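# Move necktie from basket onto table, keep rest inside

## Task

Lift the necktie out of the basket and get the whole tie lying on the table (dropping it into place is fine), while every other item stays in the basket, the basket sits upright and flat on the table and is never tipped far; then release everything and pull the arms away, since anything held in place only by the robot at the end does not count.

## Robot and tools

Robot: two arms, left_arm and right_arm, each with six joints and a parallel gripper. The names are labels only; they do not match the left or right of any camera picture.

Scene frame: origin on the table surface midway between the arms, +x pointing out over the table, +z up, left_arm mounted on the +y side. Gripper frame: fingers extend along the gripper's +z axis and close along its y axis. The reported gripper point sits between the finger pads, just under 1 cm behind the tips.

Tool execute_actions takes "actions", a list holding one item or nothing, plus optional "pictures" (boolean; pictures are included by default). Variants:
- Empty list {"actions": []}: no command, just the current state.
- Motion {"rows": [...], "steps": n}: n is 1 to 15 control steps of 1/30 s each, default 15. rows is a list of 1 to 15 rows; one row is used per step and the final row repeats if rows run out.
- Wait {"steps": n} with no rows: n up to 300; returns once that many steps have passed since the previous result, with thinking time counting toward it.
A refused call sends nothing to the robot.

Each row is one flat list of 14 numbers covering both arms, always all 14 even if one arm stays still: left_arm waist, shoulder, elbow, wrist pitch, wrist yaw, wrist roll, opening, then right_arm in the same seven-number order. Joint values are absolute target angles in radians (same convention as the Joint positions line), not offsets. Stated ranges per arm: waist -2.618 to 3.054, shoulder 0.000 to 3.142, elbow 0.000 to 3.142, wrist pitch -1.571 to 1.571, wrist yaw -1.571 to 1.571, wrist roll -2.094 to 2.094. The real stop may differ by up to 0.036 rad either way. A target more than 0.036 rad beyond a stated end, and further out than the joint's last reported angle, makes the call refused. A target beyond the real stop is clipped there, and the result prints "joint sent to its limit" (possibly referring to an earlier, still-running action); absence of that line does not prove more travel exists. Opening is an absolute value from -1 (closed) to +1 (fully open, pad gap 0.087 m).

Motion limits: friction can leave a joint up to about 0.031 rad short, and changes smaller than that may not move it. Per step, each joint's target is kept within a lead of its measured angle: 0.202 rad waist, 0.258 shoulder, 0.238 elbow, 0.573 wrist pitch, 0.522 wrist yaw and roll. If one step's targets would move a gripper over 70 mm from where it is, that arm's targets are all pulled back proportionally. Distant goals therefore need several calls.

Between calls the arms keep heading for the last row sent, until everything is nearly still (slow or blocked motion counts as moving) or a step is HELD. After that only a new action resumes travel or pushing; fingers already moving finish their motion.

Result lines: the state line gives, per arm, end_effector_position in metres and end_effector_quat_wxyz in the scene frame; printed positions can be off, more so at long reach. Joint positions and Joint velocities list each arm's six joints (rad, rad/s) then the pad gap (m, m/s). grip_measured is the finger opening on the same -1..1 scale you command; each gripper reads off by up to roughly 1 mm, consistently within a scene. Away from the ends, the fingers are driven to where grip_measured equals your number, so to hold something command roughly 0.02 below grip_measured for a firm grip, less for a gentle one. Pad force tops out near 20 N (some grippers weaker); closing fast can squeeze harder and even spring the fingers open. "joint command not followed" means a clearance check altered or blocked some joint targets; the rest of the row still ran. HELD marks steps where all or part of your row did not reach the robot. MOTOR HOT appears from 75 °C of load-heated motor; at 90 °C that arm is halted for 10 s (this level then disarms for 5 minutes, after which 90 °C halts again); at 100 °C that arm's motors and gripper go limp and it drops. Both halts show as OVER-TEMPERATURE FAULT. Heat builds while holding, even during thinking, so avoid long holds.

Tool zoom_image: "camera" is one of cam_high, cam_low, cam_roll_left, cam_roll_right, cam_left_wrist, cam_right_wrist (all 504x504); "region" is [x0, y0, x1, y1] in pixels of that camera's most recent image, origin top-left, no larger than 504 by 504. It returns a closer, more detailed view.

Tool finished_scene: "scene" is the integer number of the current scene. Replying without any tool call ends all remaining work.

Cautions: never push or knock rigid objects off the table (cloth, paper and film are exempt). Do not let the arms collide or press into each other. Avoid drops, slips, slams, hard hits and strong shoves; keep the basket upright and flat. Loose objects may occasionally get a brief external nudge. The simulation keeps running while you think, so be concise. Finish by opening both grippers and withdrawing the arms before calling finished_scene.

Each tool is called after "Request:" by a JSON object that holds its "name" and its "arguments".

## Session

Request:
{"name": "execute_actions", "arguments": {"actions": []}}

Scene clock: 0.00 s of 5400.00 s.
left_arm: end_effector_position=(+0.3489, +0.2425, +0.3623) grip_measured=+1.000 end_effector_quat_wxyz=(+0.705, +0.040, +0.707, -0.041) | right_arm: end_effector_position=(+0.4113, -0.2757, +0.3571) grip_measured=+0.993 end_effector_quat_wxyz=(+0.703, -0.015, +0.711, +0.011)
Joint positions: left_arm=[-0.016  1.053  1.06  -0.009 -0.003 -0.001  0.087] | right_arm=[-0.011  1.057  1.049 -0.003 -0.009 -0.005  0.087]
Joint velocities: left_arm=[-0.002  0.012  0.017  0.007  0.037  0.007  0.   ] | right_arm=[-0.007 -0.007 -0.002  0.007  0.007  0.007  0.   ]
Motor temperatures (°C, as the motors report them): left_arm=[26 25 30 28 25 25] | right_arm=[24 27 28 26 27 25]

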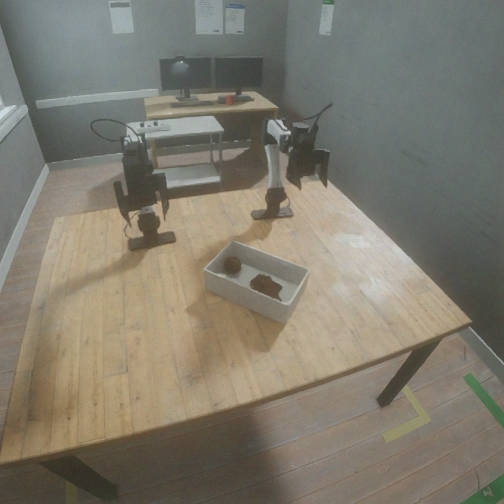

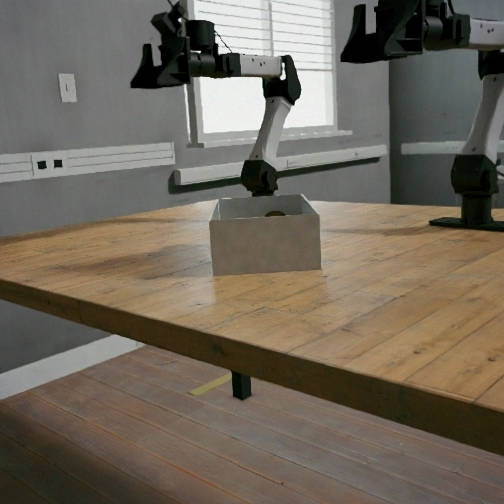

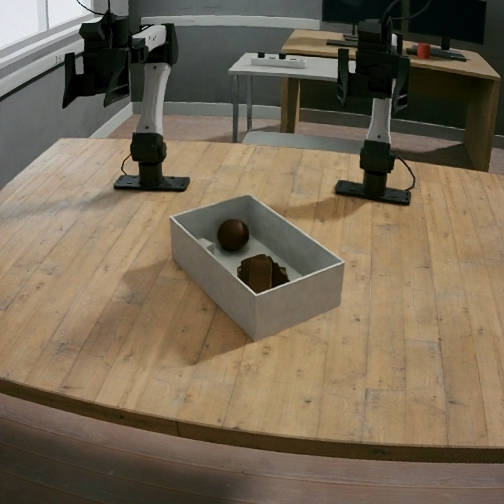

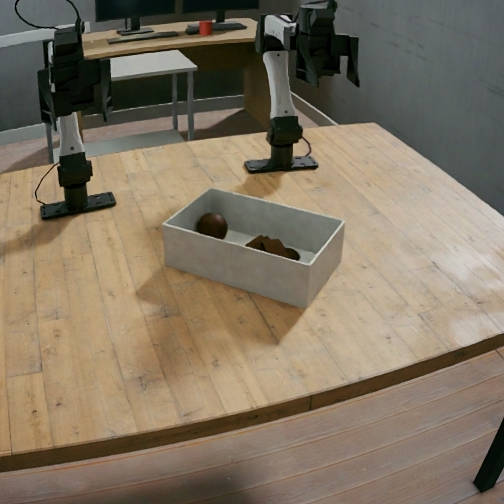

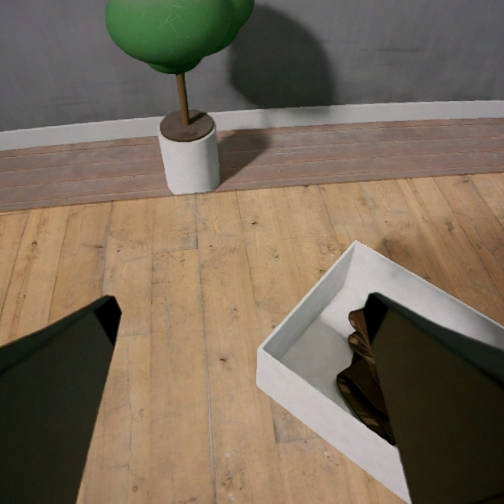

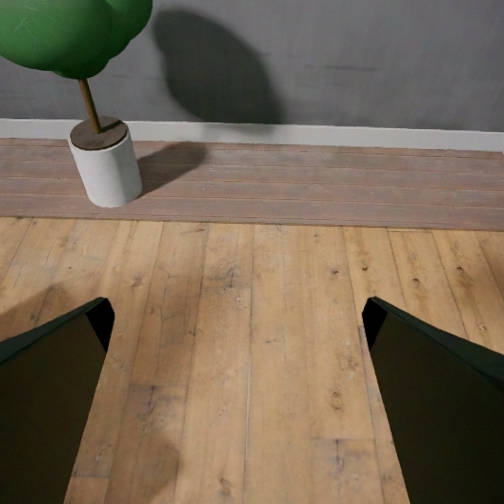

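Request:
{"name": "execute_actions", "arguments": {"actions": [{"rows": [[-0.016,1.053,1.06,-0.009,0,0,1, 0.55,1.9,2.3,-1.5,0,0,1]], "steps": 15}], "pictures": false}}

Request:
{"name": "execute_actions", "arguments": {"actions": [{"rows": [[-0.016,1.053,1.06,-0.009,0,0,1, 0.55,1.9,2.3,-1.5,0,0,1]], "steps": 15}], "pictures": false}}

Request:
{"name": "execute_actions", "arguments": {"actions": [{"rows": [[-0.016,1.053,1.06,-0.009,0,0,1, 0.55,2.3,2.45,-1.5,0,0,1]], "steps": 15}], "pictures": false}}

Request:
{"name": "execute_actions", "arguments": {"actions": [{"rows": [[-0.016,1.053,1.06,-0.009,0,0,1, 0.55,2.3,2.45,-1.5,0,0,1]], "steps": 15}]}}

Scene clock: 4.40 s of 5400.00 s.
left_arm: end_effector_position=(+0.3489, +0.2425, +0.3623) grip_measured=+1.000 end_effector_quat_wxyz=(+0.705, +0.040, +0.707, -0.041) | right_arm: end_effector_position=(+0.3845, -0.0464, +0.2036) grip_measured=+0.993 end_effector_quat_wxyz=(+0.233, -0.286, +0.927, +0.072)
Joint positions: left_arm=[-0.016  1.053  1.06  -0.009 -0.003 -0.001  0.087] | right_arm=[ 0.554  1.926  2.016 -1.168 -0.003 -0.005  0.087]
Joint velocities: left_arm=[ 0.002 -0.012 -0.012 -0.037  0.066 -0.007  0.   ] | right_arm=[ 0.271  1.16   1.878 -2.366 -0.051 -0.066  0.   ]
Motor temperatures (°C, as the motors report them): left_arm=[26 25 31 29 25 25] | right_arm=[24 27 29 27 27 25]
Steps of this call (steps 1 to 90: nothing new was sent; then 0.90 s passed at rest; steps 91 to 105: all 15 steps of this action). Readings (joint positions):
91: left_arm=[-0.016 1.053 1.060 -0.009 -0.003 -0.001] | right_arm=[0.007 1.075 1.081 -0.064 0.002 -0.005]
92: left_arm=[-0.016 1.053 1.060 -0.009 -0.003 -0.001] | right_arm=[0.048 1.119 1.143 -0.139 0.007 -0.005]
94: left_arm=[-0.016 1.053 1.060 -0.009 -0.003 -0.001] | right_arm=[0.143 1.231 1.273 -0.276 0.007 -0.005]
98: left_arm=[-0.016 1.053 1.060 -0.009 -0.003 -0.001] | right_arm=[0.327 1.472 1.513 -0.553 0.007 -0.005]
105: the state above

Scene clock: 4.90 s of 5400.00 s.
left_arm: end_effector_position=(+0.3489, +0.2425, +0.3623) grip_measured=+1.000 end_effector_quat_wxyz=(+0.705, +0.040, +0.707, -0.041) | right_arm: end_effector_position=(+0.3466, -0.0694, +0.2796) grip_measured=+0.993 end_effector_quat_wxyz=(+0.240, -0.288, +0.924, +0.075)
Joint positions: left_arm=[-0.016  1.053  1.06  -0.009 -0.003 -0.001  0.087] | right_arm=[ 0.559  1.887  2.301 -1.476 -0.004 -0.005  0.087]
Joint velocities: left_arm=[-0.007  0.002  0.007 -0.066  0.037 -0.007  0.   ] | right_arm=[ 0.012  0.046 -0.007 -0.066  0.022 -0.051  0.   ]
Motor temperatures (°C, as the motors report them): left_arm=[26 25 31 30 25 25] | right_arm=[24 27 29 27 27 25]
Steps of this call (steps 1 to 15: all 15 steps of this action). Readings (joint positions):
1: left_arm=[-0.016 1.053 1.060 -0.009 -0.003 -0.001] | right_arm=[0.560 1.955 2.077 -1.237 -0.004 -0.005]
2: left_arm=[-0.016 1.053 1.060 -0.009 -0.003 -0.001] | right_arm=[0.560 1.969 2.131 -1.287 -0.004 -0.005]
4: left_arm=[-0.016 1.053 1.060 -0.009 -0.003 -0.001] | right_arm=[0.559 1.961 2.220 -1.355 -0.004 -0.005]
8: left_arm=[-0.016 1.053 1.060 -0.009 -0.003 -0.001] | right_arm=[0.559 1.893 2.293 -1.424 -0.004 -0.005]
15: the state above

Scene clock: 5.40 s of 5400.00 s.
left_arm: end_effector_position=(+0.3489, +0.2425, +0.3623) grip_measured=+1.000 end_effector_quat_wxyz=(+0.705, +0.040, +0.707, -0.041) | right_arm: end_effector_position=(+0.3931, -0.0377, +0.1294) grip_measured=+0.993 end_effector_quat_wxyz=(+0.078, -0.296, +0.952, +0.026)
Joint positions: left_arm=[-0.016  1.053  1.06  -0.009 -0.003 -0.001  0.087] | right_arm=[ 0.559  2.347  2.432 -1.491 -0.004 -0.005  0.087]
Joint velocities: left_arm=[ 0.007 -0.012 -0.027  0.007 -0.037 -0.022  0.   ] | right_arm=[ 0.017 -0.276  0.002  0.037  0.037 -0.081 -0.001]
Motor temperatures (°C, as the motors report them): left_arm=[26 25 31 30 25 25] | right_arm=[24 27 29 27 27 25]
Steps of this call (steps 1 to 15: all 15 steps of this action). Readings (joint positions):
1: left_arm=[-0.016 1.053 1.060 -0.009 -0.003 -0.001] | right_arm=[0.559 1.916 2.335 -1.497 -0.004 -0.005]
2: left_arm=[-0.016 1.053 1.060 -0.009 -0.003 -0.001] | right_arm=[0.559 1.959 2.388 -1.500 -0.004 -0.005]
4: left_arm=[-0.016 1.053 1.060 -0.009 -0.003 -0.001] | right_arm=[0.559 2.050 2.435 -1.485 -0.004 -0.005]
8: left_arm=[-0.016 1.053 1.060 -0.009 -0.003 -0.001] | right_arm=[0.559 2.246 2.444 -1.483 -0.004 -0.005]
15: the state above

Scene clock: 5.90 s of 5400.00 s.
left_arm: end_effector_position=(+0.3489, +0.2425, +0.3623) grip_measured=+1.000 end_effector_quat_wxyz=(+0.705, +0.040, +0.707, -0.041) | right_arm: end_effector_position=(+0.3922, -0.0383, +0.1475) grip_measured=+0.993 end_effector_quat_wxyz=(+0.098, -0.296, +0.950, +0.032)
Joint positions: left_arm=[-0.016  1.053  1.06  -0.009 -0.003 -0.001  0.087] | right_arm=[ 0.559  2.305  2.432 -1.491 -0.004 -0.005  0.087]
Joint velocities: left_arm=[-0.012  0.012 -0.017 -0.154 -0.022 -0.066  0.   ] | right_arm=[ 0.007 -0.007 -0.012 -0.022 -0.051  0.007 -0.001]
Motor temperatures (°C, as the motors report them): left_arm=[26 25 31 30 25 25] | right_arm=[24 28 29 27 27 25]
Steps of this call (steps 1 to 15: all 15 steps of this action). Readings (joint positions):
1: left_arm=[-0.016 1.053 1.060 -0.009 -0.003 -0.001] | right_arm=[0.559 2.338 2.432 -1.491 -0.004 -0.005]
2: left_arm=[-0.016 1.053 1.060 -0.009 -0.003 -0.001] | right_arm=[0.559 2.328 2.432 -1.491 -0.004 -0.005]
4: left_arm=[-0.016 1.053 1.060 -0.009 -0.003 -0.001] | right_arm=[0.559 2.313 2.432 -1.491 -0.004 -0.005]
8: left_arm=[-0.016 1.053 1.060 -0.009 -0.003 -0.001] | right_arm=[0.559 2.305 2.432 -1.491 -0.004 -0.005]
15: the state above

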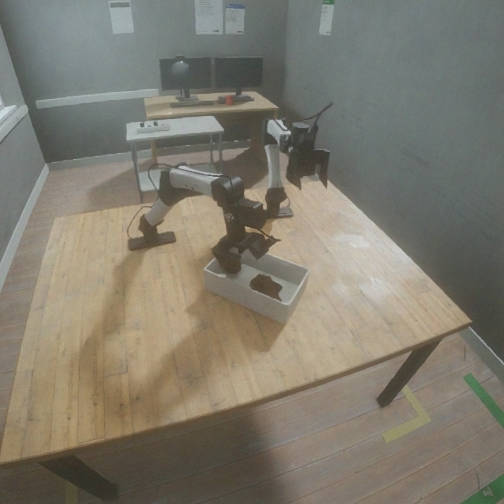

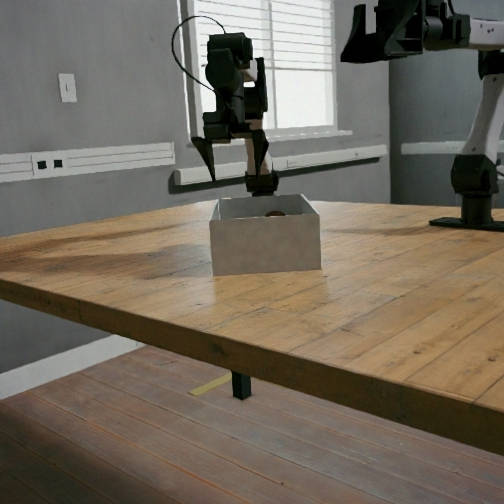

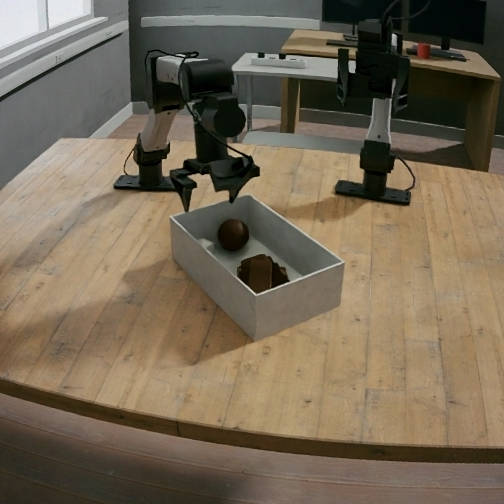

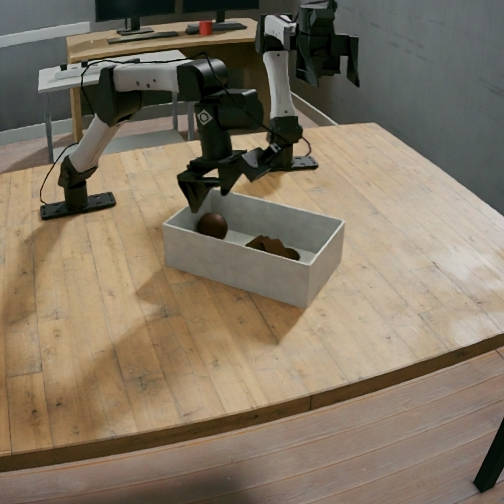

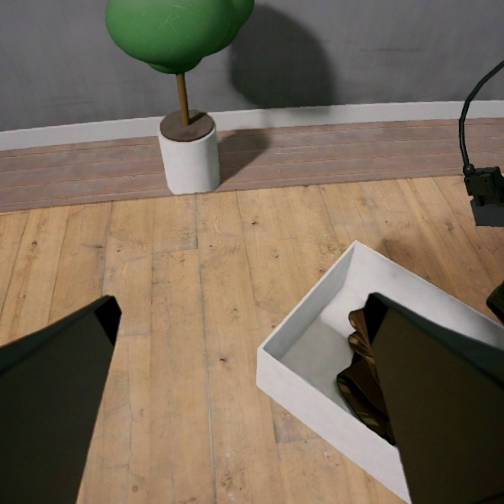

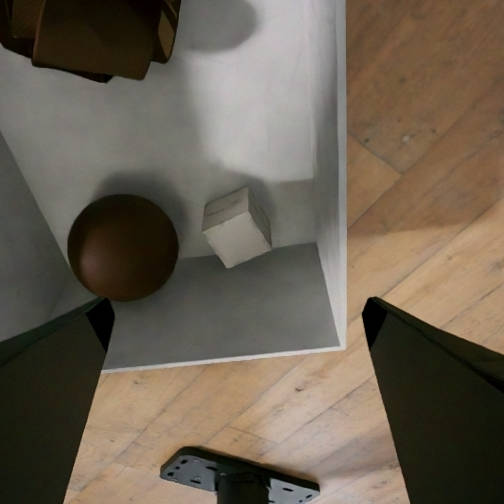

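Request:
{"name": "execute_actions", "arguments": {"actions": [{"rows": [[-0.016,1.053,1.06,-0.009,0,0,1, 0.7,2.5,2.75,-1.3,0,0,1]], "steps": 15}], "pictures": false}}

Request:
{"name": "execute_actions", "arguments": {"actions": [{"rows": [[-0.016,1.053,1.06,-0.009,0,0,1, 0.7,2.5,2.75,-1.3,0,0,1]], "steps": 15}]}}

Scene clock: 14.43 s of 5400.00 s.
left_arm: end_effector_position=(+0.3489, +0.2425, +0.3623) grip_measured=+1.000 end_effector_quat_wxyz=(+0.705, +0.040, +0.707, -0.041) | right_arm: end_effector_position=(+0.4173, +0.0776, +0.1464) grip_measured=+0.993 end_effector_quat_wxyz=(+0.222, -0.359, +0.902, +0.089)
Joint positions: left_arm=[-0.016  1.053  1.06  -0.009 -0.003 -0.001  0.087] | right_arm=[ 0.712  2.499  2.732 -1.32  -0.003 -0.005  0.087]
Joint velocities: left_arm=[ 0.002  0.002  0.017 -0.066 -0.037 -0.081  0.   ] | right_arm=[-0.085 -0.012  0.007  0.051 -0.007  0.007 -0.001]
Motor temperatures (°C, as the motors report them): left_arm=[26 25 32 31 25 25] | right_arm=[24 31 30 27 27 25]
Steps of this call (steps 1 to 15: the robot went on to your last target; steps 16 to 110: nothing new was sent; then 4.37 s passed at rest; steps 111 to 125: all 15 steps of this action). Readings (joint positions):
111: left_arm=[-0.016 1.053 1.060 -0.009 -0.003 -0.001] | right_arm=[0.565 2.324 2.466 -1.496 -0.001 -0.005]
112: left_arm=[-0.016 1.053 1.060 -0.009 -0.003 -0.001] | right_arm=[0.577 2.359 2.529 -1.479 0.002 -0.005]
114: left_arm=[-0.016 1.053 1.060 -0.009 -0.003 -0.001] | right_arm=[0.619 2.433 2.650 -1.421 0.004 -0.005]
118: left_arm=[-0.016 1.053 1.060 -0.009 -0.003 -0.001] | right_arm=[0.705 2.495 2.723 -1.342 0.001 -0.005]
125: the state above

Scene clock: 14.93 s of 5400.00 s.
left_arm: end_effector_position=(+0.3489, +0.2425, +0.3623) grip_measured=+1.000 end_effector_quat_wxyz=(+0.705, +0.040, +0.707, -0.041) | right_arm: end_effector_position=(+0.4194, +0.0771, +0.1469) grip_measured=+0.993 end_effector_quat_wxyz=(+0.225, -0.357, +0.902, +0.089)
Joint positions: left_arm=[-0.016  1.053  1.06  -0.009 -0.003 -0.001  0.087] | right_arm=[ 0.709  2.499  2.732 -1.315 -0.003 -0.005  0.087]
Joint velocities: left_arm=[ 0.007 -0.002 -0.002 -0.007 -0.022 -0.066  0.   ] | right_arm=[-0.002 -0.017 -0.012 -0.022  0.066 -0.022 -0.001]
Motor temperatures (°C, as the motors report them): left_arm=[26 25 32 31 25 25] | right_arm=[24 32 30 27 27 25]
Steps of this call (steps 1 to 15: all 15 steps of this action). Readings (joint positions):
1: left_arm=[-0.016 1.053 1.060 -0.009 -0.003 -0.001] | right_arm=[0.710 2.499 2.732 -1.318 -0.003 -0.005]
2: left_arm=[-0.016 1.053 1.060 -0.009 -0.003 -0.001] | right_arm=[0.709 2.499 2.732 -1.317 -0.003 -0.005]
4: left_arm=[-0.016 1.053 1.060 -0.009 -0.003 -0.001] | right_arm=[0.709 2.499 2.732 -1.317 -0.003 -0.005]
8: left_arm=[-0.016 1.053 1.060 -0.009 -0.003 -0.001] | right_arm=[0.709 2.499 2.732 -1.316 -0.003 -0.005]
15: the state above

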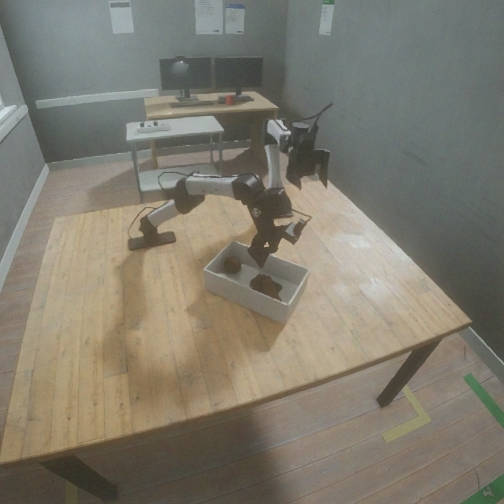

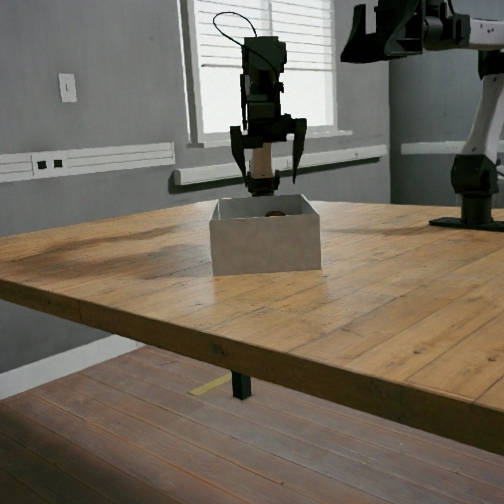

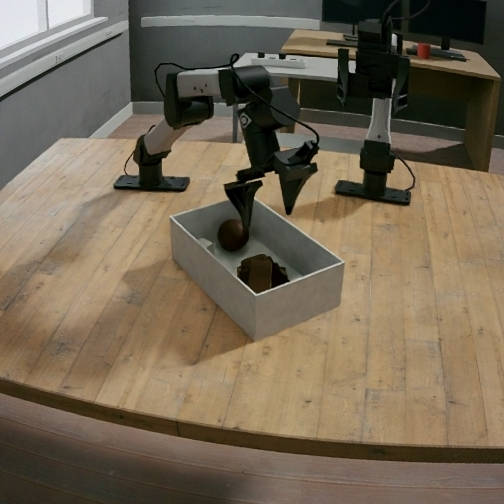

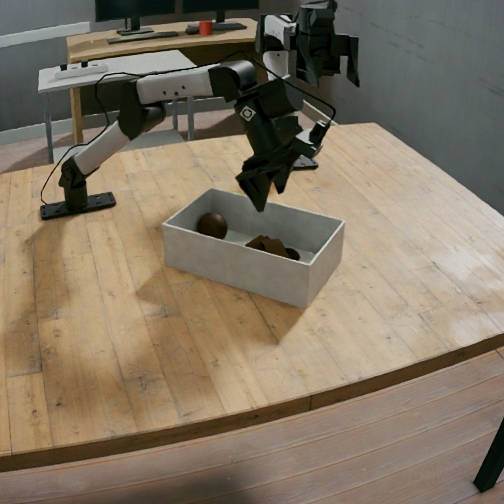

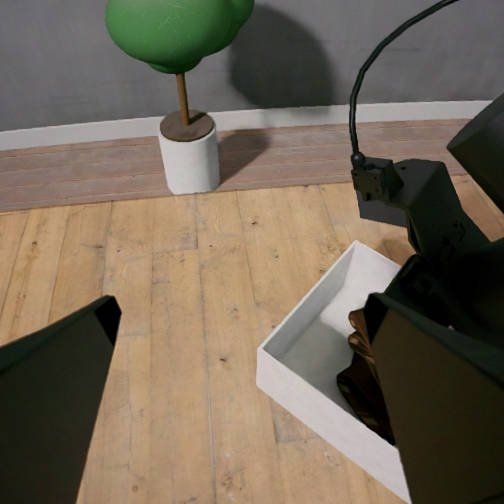

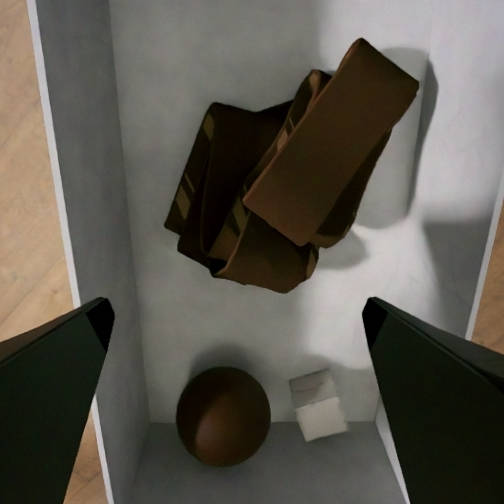

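Request:
{"name": "execute_actions", "arguments": {"actions": [{"rows": [[-0.016,1.053,1.06,-0.009,0,0,1, 0.67,2.7,2.88,-1.2,0,0,1]], "steps": 15}], "pictures": false}}

Request:
{"name": "execute_actions", "arguments": {"actions": [{"rows": [[-0.016,1.053,1.06,-0.009,0,0,1, 0.67,2.7,2.88,-1.2,0,0,1]], "steps": 10}]}}

Scene clock: 18.03 s of 5400.00 s.
left_arm: end_effector_position=(+0.3489, +0.2425, +0.3623) grip_measured=+1.000 end_effector_quat_wxyz=(+0.705, +0.040, +0.707, -0.041) | right_arm: end_effector_position=(+0.4630, +0.0903, +0.0793) grip_measured=+0.993 end_effector_quat_wxyz=(+0.232, -0.341, +0.907, +0.088)
Joint positions: left_arm=[-0.016  1.053  1.06  -0.009 -0.003 -0.001  0.087] | right_arm=[ 0.674  2.718  2.869 -1.219 -0.003 -0.005  0.087]
Joint velocities: left_arm=[ 0.002 -0.012 -0.007 -0.037 -0.037  0.022  0.   ] | right_arm=[-0.002 -0.056 -0.007  0.022 -0.022  0.037  0.001]
Motor temperatures (°C, as the motors report them): left_arm=[26 25 33 32 25 25] | right_arm=[24 33 30 27 27 25]
Steps of this call (steps 1 to 15: the robot went on to your last target; steps 16 to 78: nothing new was sent; steps 79 to 93: all 15 steps of this action). Readings (joint positions):
79: left_arm=[-0.016 1.053 1.060 -0.009 -0.003 -0.001] | right_arm=[0.707 2.524 2.768 -1.316 -0.003 -0.005]
80: left_arm=[-0.016 1.053 1.060 -0.009 -0.003 -0.001] | right_arm=[0.704 2.563 2.824 -1.292 -0.003 -0.005]
82: left_arm=[-0.016 1.053 1.060 -0.009 -0.003 -0.001] | right_arm=[0.694 2.626 2.868 -1.242 -0.003 -0.005]
86: left_arm=[-0.016 1.053 1.060 -0.009 -0.003 -0.001] | right_arm=[0.677 2.708 2.869 -1.226 -0.003 -0.005]
93: the state above

Scene clock: 18.37 s of 5400.00 s.
left_arm: end_effector_position=(+0.3489, +0.2425, +0.3623) grip_measured=+1.000 end_effector_quat_wxyz=(+0.705, +0.040, +0.707, -0.041) | right_arm: end_effector_position=(+0.4640, +0.0911, +0.0814) grip_measured=+0.993 end_effector_quat_wxyz=(+0.236, -0.341, +0.906, +0.089)
Joint positions: left_arm=[-0.016  1.053  1.06  -0.009 -0.003 -0.001  0.087] | right_arm=[ 0.674  2.715  2.869 -1.215 -0.003 -0.005  0.087]
Joint velocities: left_arm=[ 0.007 -0.007  0.017 -0.066  0.007 -0.007  0.   ] | right_arm=[ 0.012 -0.002 -0.002  0.037 -0.007  0.037  0.   ]
Motor temperatures (°C, as the motors report them): left_arm=[26 25 33 32 25 25] | right_arm=[24 33 30 27 27 25]
Steps of this call (steps 1 to 10: all 10 steps of this action). Readings (joint positions):
1: left_arm=[-0.016 1.053 1.060 -0.009 -0.003 -0.001] | right_arm=[0.674 2.717 2.869 -1.218 -0.003 -0.005]
2: left_arm=[-0.016 1.053 1.060 -0.009 -0.003 -0.001] | right_arm=[0.674 2.716 2.869 -1.217 -0.003 -0.005]
4: left_arm=[-0.016 1.053 1.060 -0.009 -0.003 -0.001] | right_arm=[0.674 2.715 2.869 -1.215 -0.003 -0.005]
8: left_arm=[-0.016 1.053 1.060 -0.009 -0.003 -0.001] | right_arm=[0.674 2.715 2.869 -1.215 -0.003 -0.005]
10: the state above

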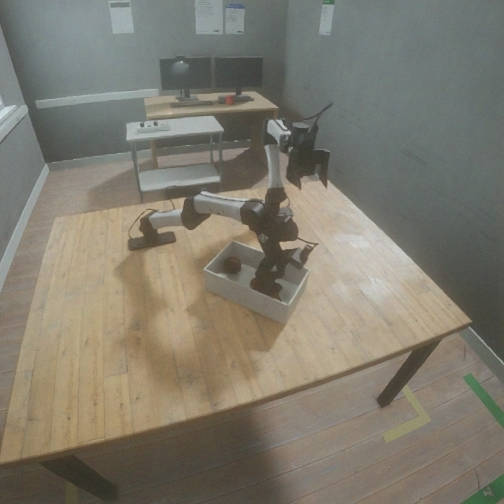

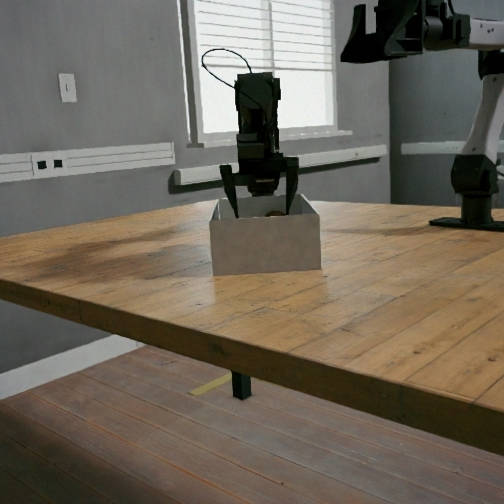

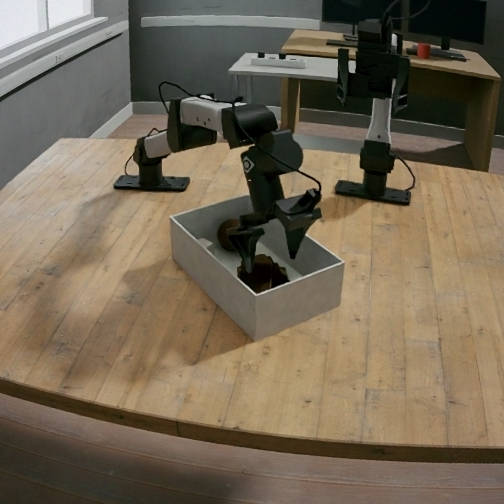

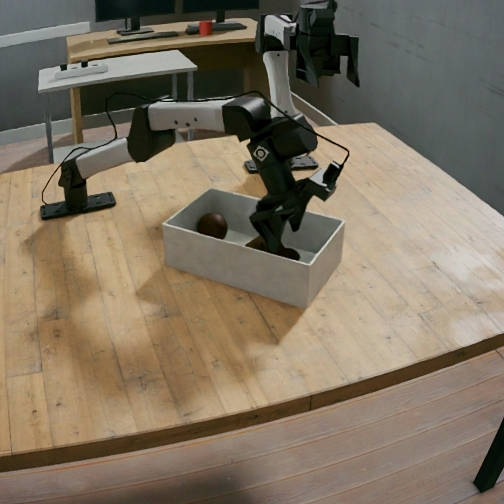

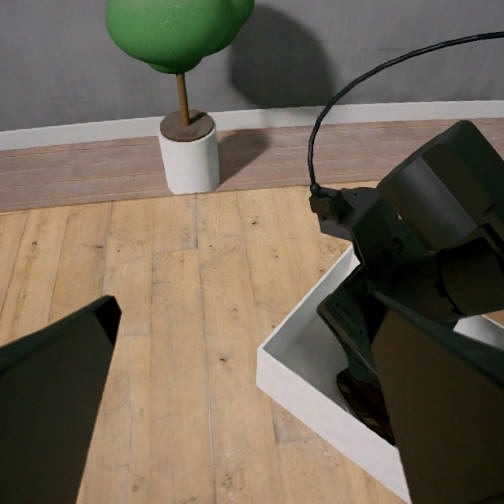

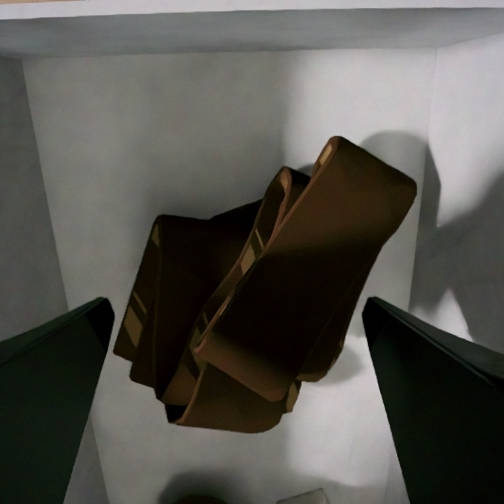

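Request:
{"name": "execute_actions", "arguments": {"actions": [{"rows": [[-0.016,1.053,1.06,-0.009,0,0,1, 0.67,2.84,2.88,-1.13,0,0,1]], "steps": 15}]}}

Scene clock: 20.30 s of 5400.00 s.
left_arm: end_effector_position=(+0.3489, +0.2425, +0.3623) grip_measured=+1.000 end_effector_quat_wxyz=(+0.705, +0.040, +0.707, -0.041) | right_arm: end_effector_position=(+0.4798, +0.1013, +0.0329) grip_measured=+0.993 end_effector_quat_wxyz=(+0.239, -0.341, +0.905, +0.082)
Joint positions: left_arm=[-0.016  1.053  1.06  -0.009 -0.003 -0.001  0.087] | right_arm=[ 0.674  2.824  2.885 -1.121  0.011 -0.009  0.087]
Joint velocities: left_arm=[ 0.002  0.002 -0.002  0.007 -0.095  0.095  0.   ] | right_arm=[-0.022 -0.022  0.002 -0.022 -0.037 -0.066 -0.001]
Motor temperatures (°C, as the motors report them): left_arm=[26 25 33 32 25 25] | right_arm=[24 34 30 27 27 25]
Steps of this call (steps 1 to 15: the robot went on to your last target; steps 16 to 43: nothing new was sent; steps 44 to 58: all 15 steps of this action). Readings (joint positions):
44: left_arm=[-0.016 1.053 1.060 -0.009 -0.003 -0.001] | right_arm=[0.674 2.725 2.874 -1.207 -0.003 -0.005]
45: left_arm=[-0.016 1.053 1.060 -0.009 -0.003 -0.001] | right_arm=[0.674 2.740 2.882 -1.187 -0.003 -0.005]
47: left_arm=[-0.016 1.053 1.060 -0.009 -0.003 -0.001] | right_arm=[0.674 2.778 2.885 -1.160 -0.003 -0.005]
51: left_arm=[-0.016 1.053 1.060 -0.009 -0.003 -0.001] | right_arm=[0.674 2.829 2.885 -1.127 0.012 -0.009]
58: the state above

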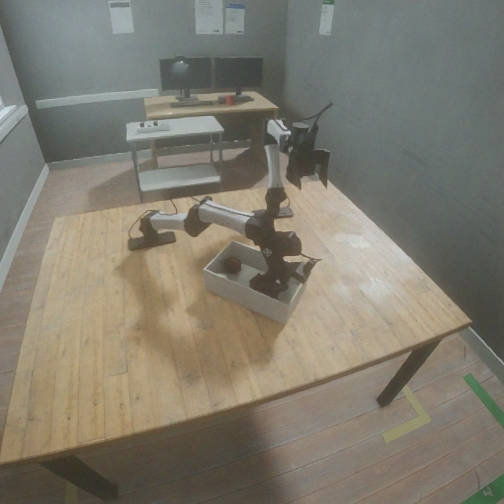

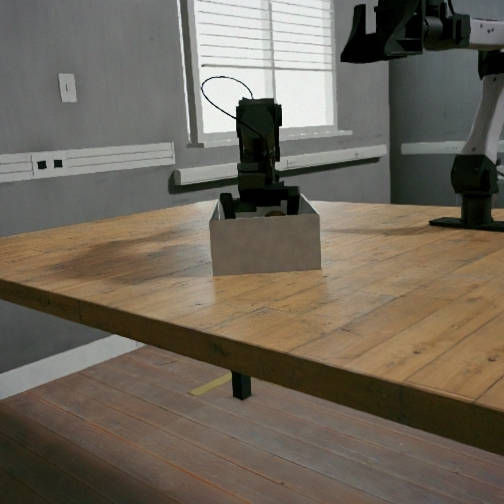

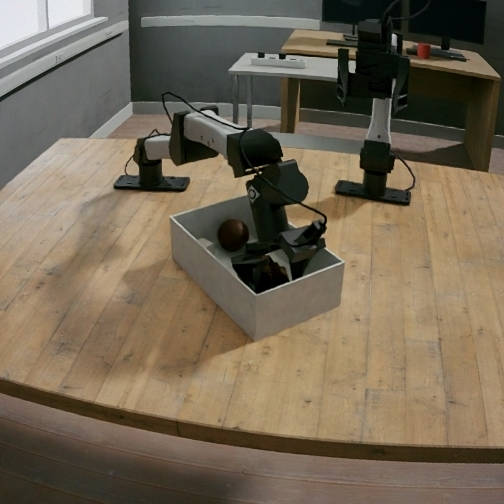

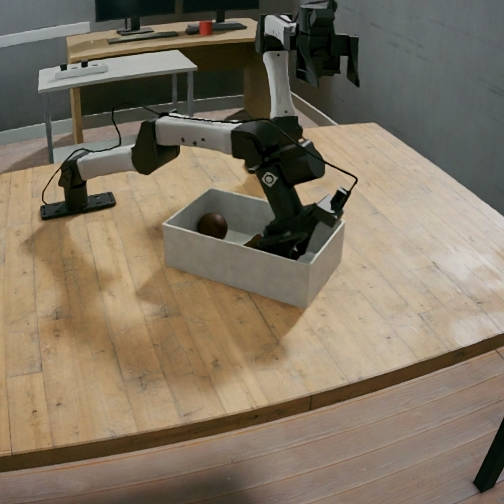

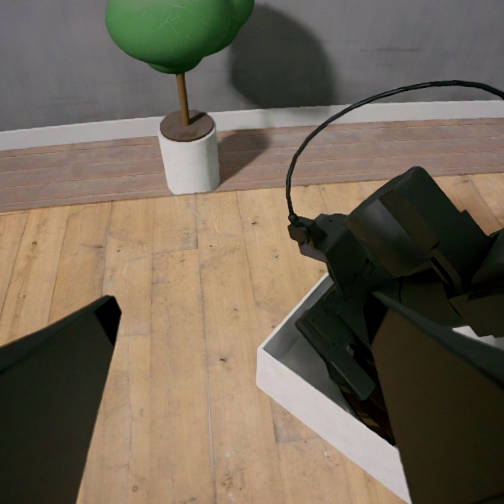

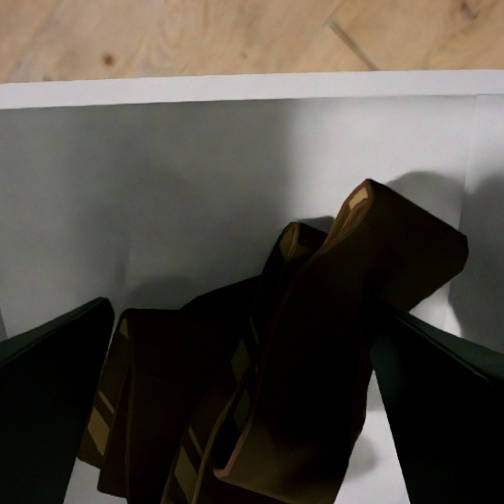

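Touching the floor. Close gradually.

Request:
{"name": "execute_actions", "arguments": {"actions": [{"rows": [[-0.016,1.053,1.06,-0.009,0,0,1, 0.67,2.83,2.885,-1.125,0,0,0.8],[-0.016,1.053,1.06,-0.009,0,0,1, 0.67,2.83,2.885,-1.125,0,0,0.65],[-0.016,1.053,1.06,-0.009,0,0,1, 0.67,2.83,2.885,-1.125,0,0,0.5],[-0.016,1.053,1.06,-0.009,0,0,1, 0.67,2.83,2.885,-1.125,0,0,0.35],[-0.016,1.053,1.06,-0.009,0,0,1, 0.67,2.83,2.885,-1.125,0,0,0.2],[-0.016,1.053,1.06,-0.009,0,0,1, 0.67,2.83,2.885,-1.125,0,0,0.05],[-0.016,1.053,1.06,-0.009,0,0,1, 0.67,2.83,2.885,-1.125,0,0,-0.1],[-0.016,1.053,1.06,-0.009,0,0,1, 0.67,2.83,2.885,-1.125,0,0,-0.25],[-0.016,1.053,1.06,-0.009,0,0,1, 0.67,2.83,2.885,-1.125,0,0,-0.4],[-0.016,1.053,1.06,-0.009,0,0,1, 0.67,2.83,2.885,-1.125,0,0,-0.55],[-0.016,1.053,1.06,-0.009,0,0,1, 0.67,2.83,2.885,-1.125,0,0,-0.7],[-0.016,1.053,1.06,-0.009,0,0,1, 0.67,2.83,2.885,-1.125,0,0,-0.85],[-0.016,1.053,1.06,-0.009,0,0,1, 0.67,2.83,2.885,-1.125,0,0,-1.0]], "steps": 15}], "pictures": false}}

Request:
{"name": "execute_actions", "arguments": {"actions": [{"rows": [[-0.016,1.053,1.06,-0.009,0,0,1, 0.67,2.83,2.885,-1.125,0,0,-1]], "steps": 15}]}}

Scene clock: 24.33 s of 5400.00 s.
left_arm: end_effector_position=(+0.3489, +0.2425, +0.3623) grip_measured=+1.000 end_effector_quat_wxyz=(+0.705, +0.040, +0.707, -0.041) | right_arm: end_effector_position=(+0.4817, +0.1034, +0.0344) grip_measured=-0.930 end_effector_quat_wxyz=(+0.244, -0.341, +0.904, +0.085)
Joint positions: left_arm=[-0.016  1.053  1.06  -0.009 -0.003 -0.001  0.087] | right_arm=[ 0.674  2.823  2.885 -1.109  0.009 -0.009  0.003]
Joint velocities: left_arm=[ 0.012  0.002  0.002 -0.007 -0.022 -0.022  0.   ] | right_arm=[-0.012 -0.012 -0.022  0.007 -0.037 -0.007 -0.001]
Motor temperatures (°C, as the motors report them): left_arm=[26 25 33 32 25 25] | right_arm=[24 36 31 27 27 25]
Steps of this call (steps 1 to 15: the robot went on to your last target; steps 16 to 106: nothing new was sent; steps 107 to 121: all 15 steps of this action). Readings (joint positions):
107: left_arm=[-0.016 1.053 1.060 -0.009 -0.003 -0.001] | right_arm=[0.674 2.824 2.885 -1.121 0.012 -0.009]
108: left_arm=[-0.016 1.053 1.060 -0.009 -0.003 -0.001] | right_arm=[0.674 2.824 2.885 -1.120 0.012 -0.009]
110: left_arm=[-0.016 1.053 1.060 -0.009 -0.003 -0.001] | right_arm=[0.674 2.824 2.885 -1.118 0.012 -0.009]
114: left_arm=[-0.016 1.053 1.060 -0.009 -0.003 -0.001] | right_arm=[0.674 2.824 2.885 -1.112 0.012 -0.009]
121: the state above

Scene clock: 24.83 s of 5400.00 s.
left_arm: end_effector_position=(+0.3489, +0.2425, +0.3623) grip_measured=+1.000 end_effector_quat_wxyz=(+0.705, +0.040, +0.707, -0.041) | right_arm: end_effector_position=(+0.4816, +0.1035, +0.0344) grip_measured=-0.930 end_effector_quat_wxyz=(+0.244, -0.341, +0.904, +0.085)
Joint positions: left_arm=[-0.016  1.053  1.06  -0.009 -0.003 -0.001  0.087] | right_arm=[ 0.674  2.823  2.885 -1.109  0.008 -0.009  0.003]
Joint velocities: left_arm=[ 0.007  0.002 -0.002 -0.037 -0.007 -0.066  0.   ] | right_arm=[-0.002 -0.007 -0.007 -0.051  0.007  0.022 -0.   ]
Motor temperatures (°C, as the motors report them): left_arm=[26 25 33 32 25 25] | right_arm=[24 36 31 27 27 25]
Steps of this call (steps 1 to 15: all 15 steps of this action). Readings (joint positions):
1: left_arm=[-0.016 1.053 1.060 -0.009 -0.003 -0.001] | right_arm=[0.674 2.823 2.885 -1.109 0.009 -0.009]
2: left_arm=[-0.016 1.053 1.060 -0.009 -0.003 -0.001] | right_arm=[0.674 2.823 2.885 -1.109 0.008 -0.009]
4: left_arm=[-0.016 1.053 1.060 -0.009 -0.003 -0.001] | right_arm=[0.674 2.823 2.885 -1.109 0.008 -0.009]
8: left_arm=[-0.016 1.053 1.060 -0.009 -0.003 -0.001] | right_arm=[0.674 2.823 2.885 -1.109 0.008 -0.009]
15: the state above

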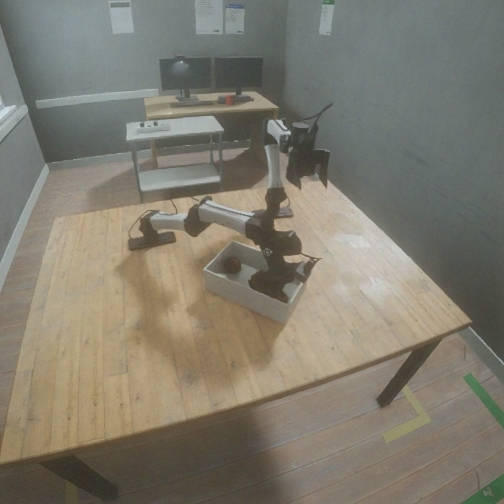

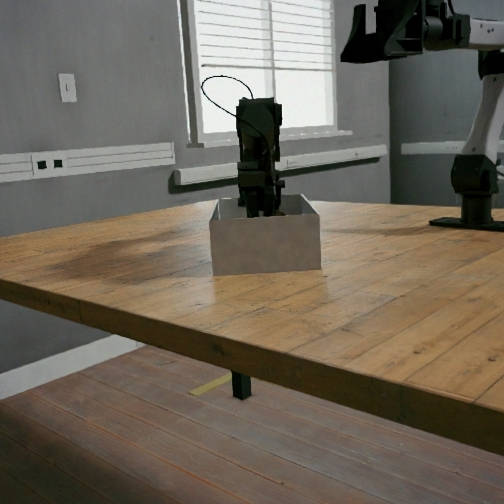

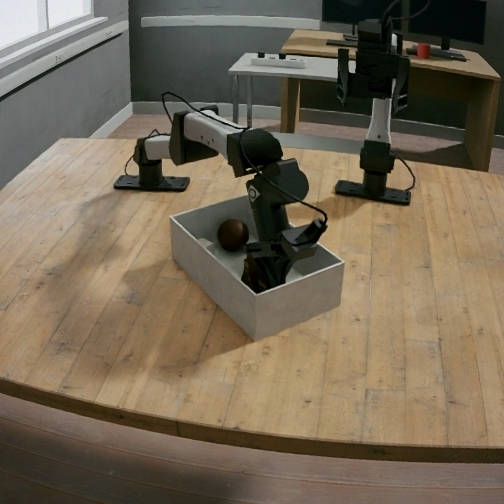

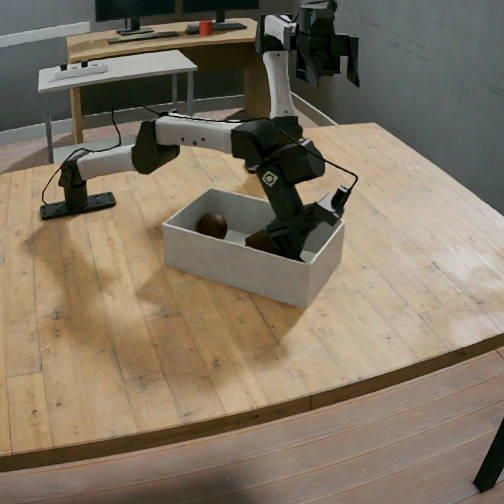

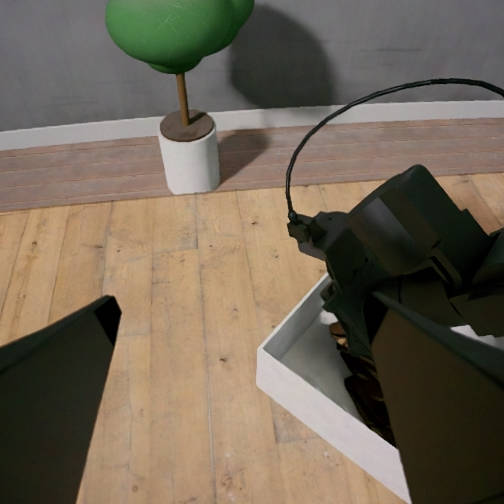

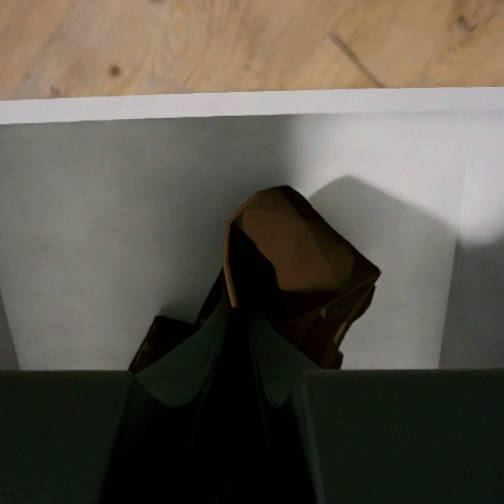

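Request:
{"name": "execute_actions", "arguments": {"actions": [{"rows": [[-0.016,1.053,1.06,-0.009,0,0,1, 0.67,2.4,2.8,-1.0,0,0,-1]], "steps": 15}], "pictures": false}}

Request:
{"name": "execute_actions", "arguments": {"actions": [{"rows": [[-0.016,1.053,1.06,-0.009,0,0,1, 0.67,1.9,2.65,-0.7,0,0,-1]], "steps": 15}], "pictures": false}}

Request:
{"name": "execute_actions", "arguments": {"actions": [{"rows": [[-0.016,1.053,1.06,-0.009,0,0,1, 0.67,1.9,2.65,-0.7,0,0,-1]], "steps": 15}]}}

Scene clock: 27.40 s of 5400.00 s.
left_arm: end_effector_position=(+0.3489, +0.2425, +0.3623) grip_measured=+1.000 end_effector_quat_wxyz=(+0.705, +0.040, +0.707, -0.041) | right_arm: end_effector_position=(+0.4764, +0.0990, +0.2857) grip_measured=-0.933 end_effector_quat_wxyz=(+0.451, -0.309, +0.822, +0.162)
Joint positions: left_arm=[-0.016  1.053  1.06  -0.009 -0.003 -0.001  0.087] | right_arm=[ 0.674  2.374  2.815 -1.012  0.008 -0.009  0.003]
Joint velocities: left_arm=[ 0.007 -0.012  0.007 -0.037 -0.051 -0.022  0.   ] | right_arm=[ 0.017 -0.501 -0.007  0.33   0.051 -0.066  0.001]
Motor temperatures (°C, as the motors report them): left_arm=[26 25 34 33 25 25] | right_arm=[24 38 31 27 27 25]
Steps of this call (steps 1 to 15: the robot went on to your last target; steps 16 to 62: nothing new was sent; steps 63 to 77: all 15 steps of this action). Readings (joint positions):
63: left_arm=[-0.016 1.053 1.060 -0.009 -0.003 -0.001] | right_arm=[0.674 2.807 2.871 -1.102 0.008 -0.009]
64: left_arm=[-0.016 1.053 1.060 -0.009 -0.003 -0.001] | right_arm=[0.674 2.785 2.847 -1.099 0.008 -0.009]
66: left_arm=[-0.016 1.053 1.060 -0.009 -0.003 -0.001] | right_arm=[0.674 2.731 2.823 -1.097 0.008 -0.009]
70: left_arm=[-0.016 1.053 1.060 -0.009 -0.003 -0.001] | right_arm=[0.674 2.601 2.815 -1.083 0.008 -0.009]
77: the state above

Scene clock: 27.90 s of 5400.00 s.
left_arm: end_effector_position=(+0.3489, +0.2425, +0.3623) grip_measured=+1.000 end_effector_quat_wxyz=(+0.705, +0.040, +0.707, -0.041) | right_arm: end_effector_position=(+0.3953, +0.0287, +0.5451) grip_measured=-0.933 end_effector_quat_wxyz=(+0.675, -0.243, +0.652, +0.245)
Joint positions: left_arm=[-0.016  1.053  1.06  -0.009 -0.003 -0.001  0.087] | right_arm=[ 0.674  1.892  2.671 -0.749  0.008 -0.009  0.003]
Joint velocities: left_arm=[-0.002 -0.007  0.017 -0.051 -0.007  0.007  0.   ] | right_arm=[-0.002 -0.559 -0.012  0.432 -0.007 -0.037  0.   ]
Motor temperatures (°C, as the motors report them): left_arm=[26 25 34 33 25 25] | right_arm=[24 38 31 28 27 25]
Steps of this call (steps 1 to 15: all 15 steps of this action). Readings (joint positions):
1: left_arm=[-0.016 1.053 1.060 -0.009 -0.003 -0.001] | right_arm=[0.674 2.342 2.795 -0.985 0.008 -0.009]
2: left_arm=[-0.016 1.053 1.060 -0.009 -0.003 -0.001] | right_arm=[0.674 2.308 2.759 -0.960 0.008 -0.009]
4: left_arm=[-0.016 1.053 1.060 -0.009 -0.003 -0.001] | right_arm=[0.674 2.242 2.718 -0.927 0.008 -0.009]
8: left_arm=[-0.016 1.053 1.060 -0.009 -0.003 -0.001] | right_arm=[0.674 2.109 2.688 -0.873 0.008 -0.009]
15: the state above

Scene clock: 28.40 s of 5400.00 s.
left_arm: end_effector_position=(+0.3489, +0.2425, +0.3623) grip_measured=+1.000 end_effector_quat_wxyz=(+0.705, +0.040, +0.707, -0.041) | right_arm: end_effector_position=(+0.3997, +0.0325, +0.5481) grip_measured=-0.933 end_effector_quat_wxyz=(+0.682, -0.240, +0.644, +0.248)
Joint positions: left_arm=[-0.016  1.053  1.06  -0.009 -0.003 -0.001  0.087] | right_arm=[ 0.674  1.897  2.66  -0.708  0.008 -0.009  0.003]
Joint velocities: left_arm=[ 0.007  0.002 -0.012  0.007 -0.037  0.007  0.   ] | right_arm=[-0.012  0.012  0.002 -0.022 -0.022  0.007 -0.001]
Motor temperatures (°C, as the motors report them): left_arm=[26 25 34 33 25 25] | right_arm=[24 38 31 28 27 25]
Steps of this call (steps 1 to 15: all 15 steps of this action). Readings (joint positions):
1: left_arm=[-0.016 1.053 1.060 -0.009 -0.003 -0.001] | right_arm=[0.674 1.876 2.671 -0.733 0.008 -0.009]
2: left_arm=[-0.016 1.053 1.060 -0.009 -0.003 -0.001] | right_arm=[0.674 1.867 2.671 -0.720 0.008 -0.009]
4: left_arm=[-0.016 1.053 1.060 -0.009 -0.003 -0.001] | right_arm=[0.674 1.863 2.671 -0.706 0.008 -0.009]
8: left_arm=[-0.016 1.053 1.060 -0.009 -0.003 -0.001] | right_arm=[0.674 1.883 2.670 -0.705 0.008 -0.009]
15: the state above

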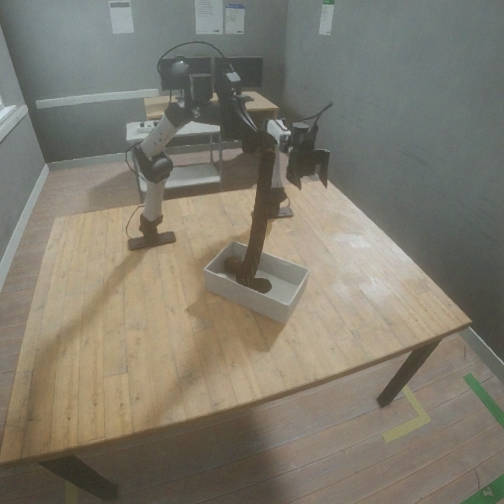

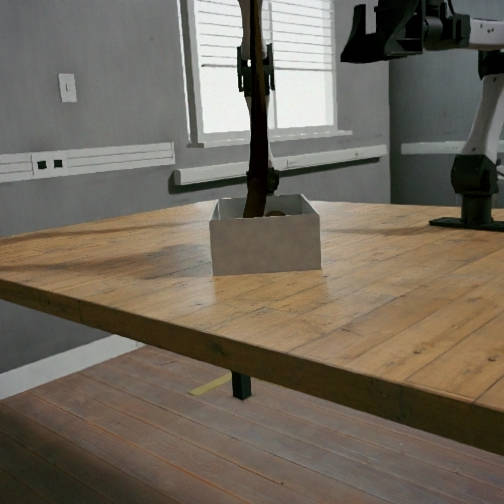

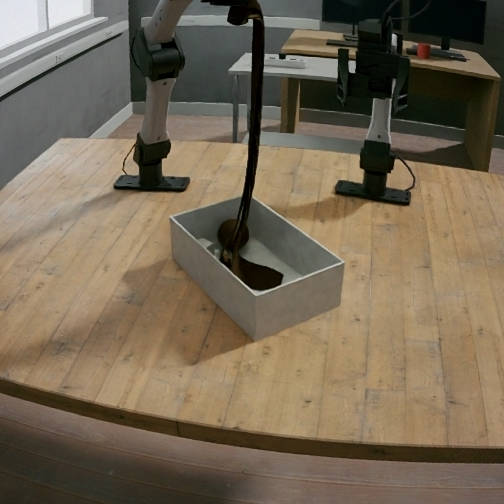

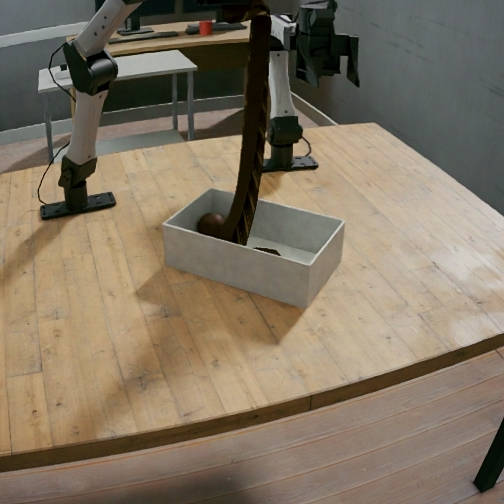

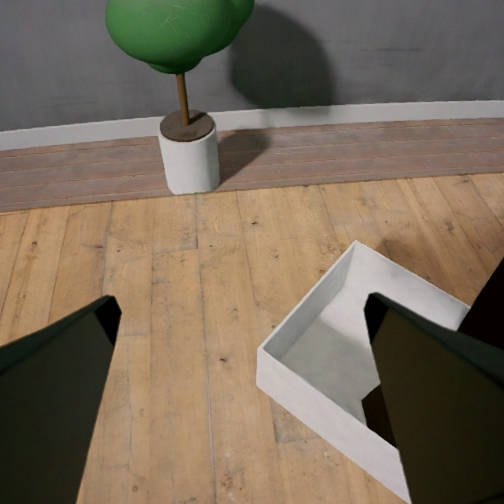

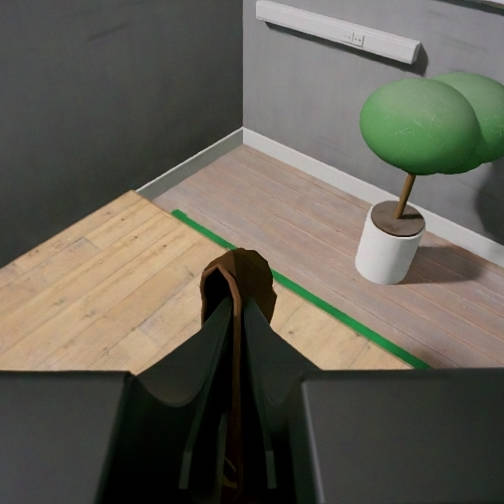

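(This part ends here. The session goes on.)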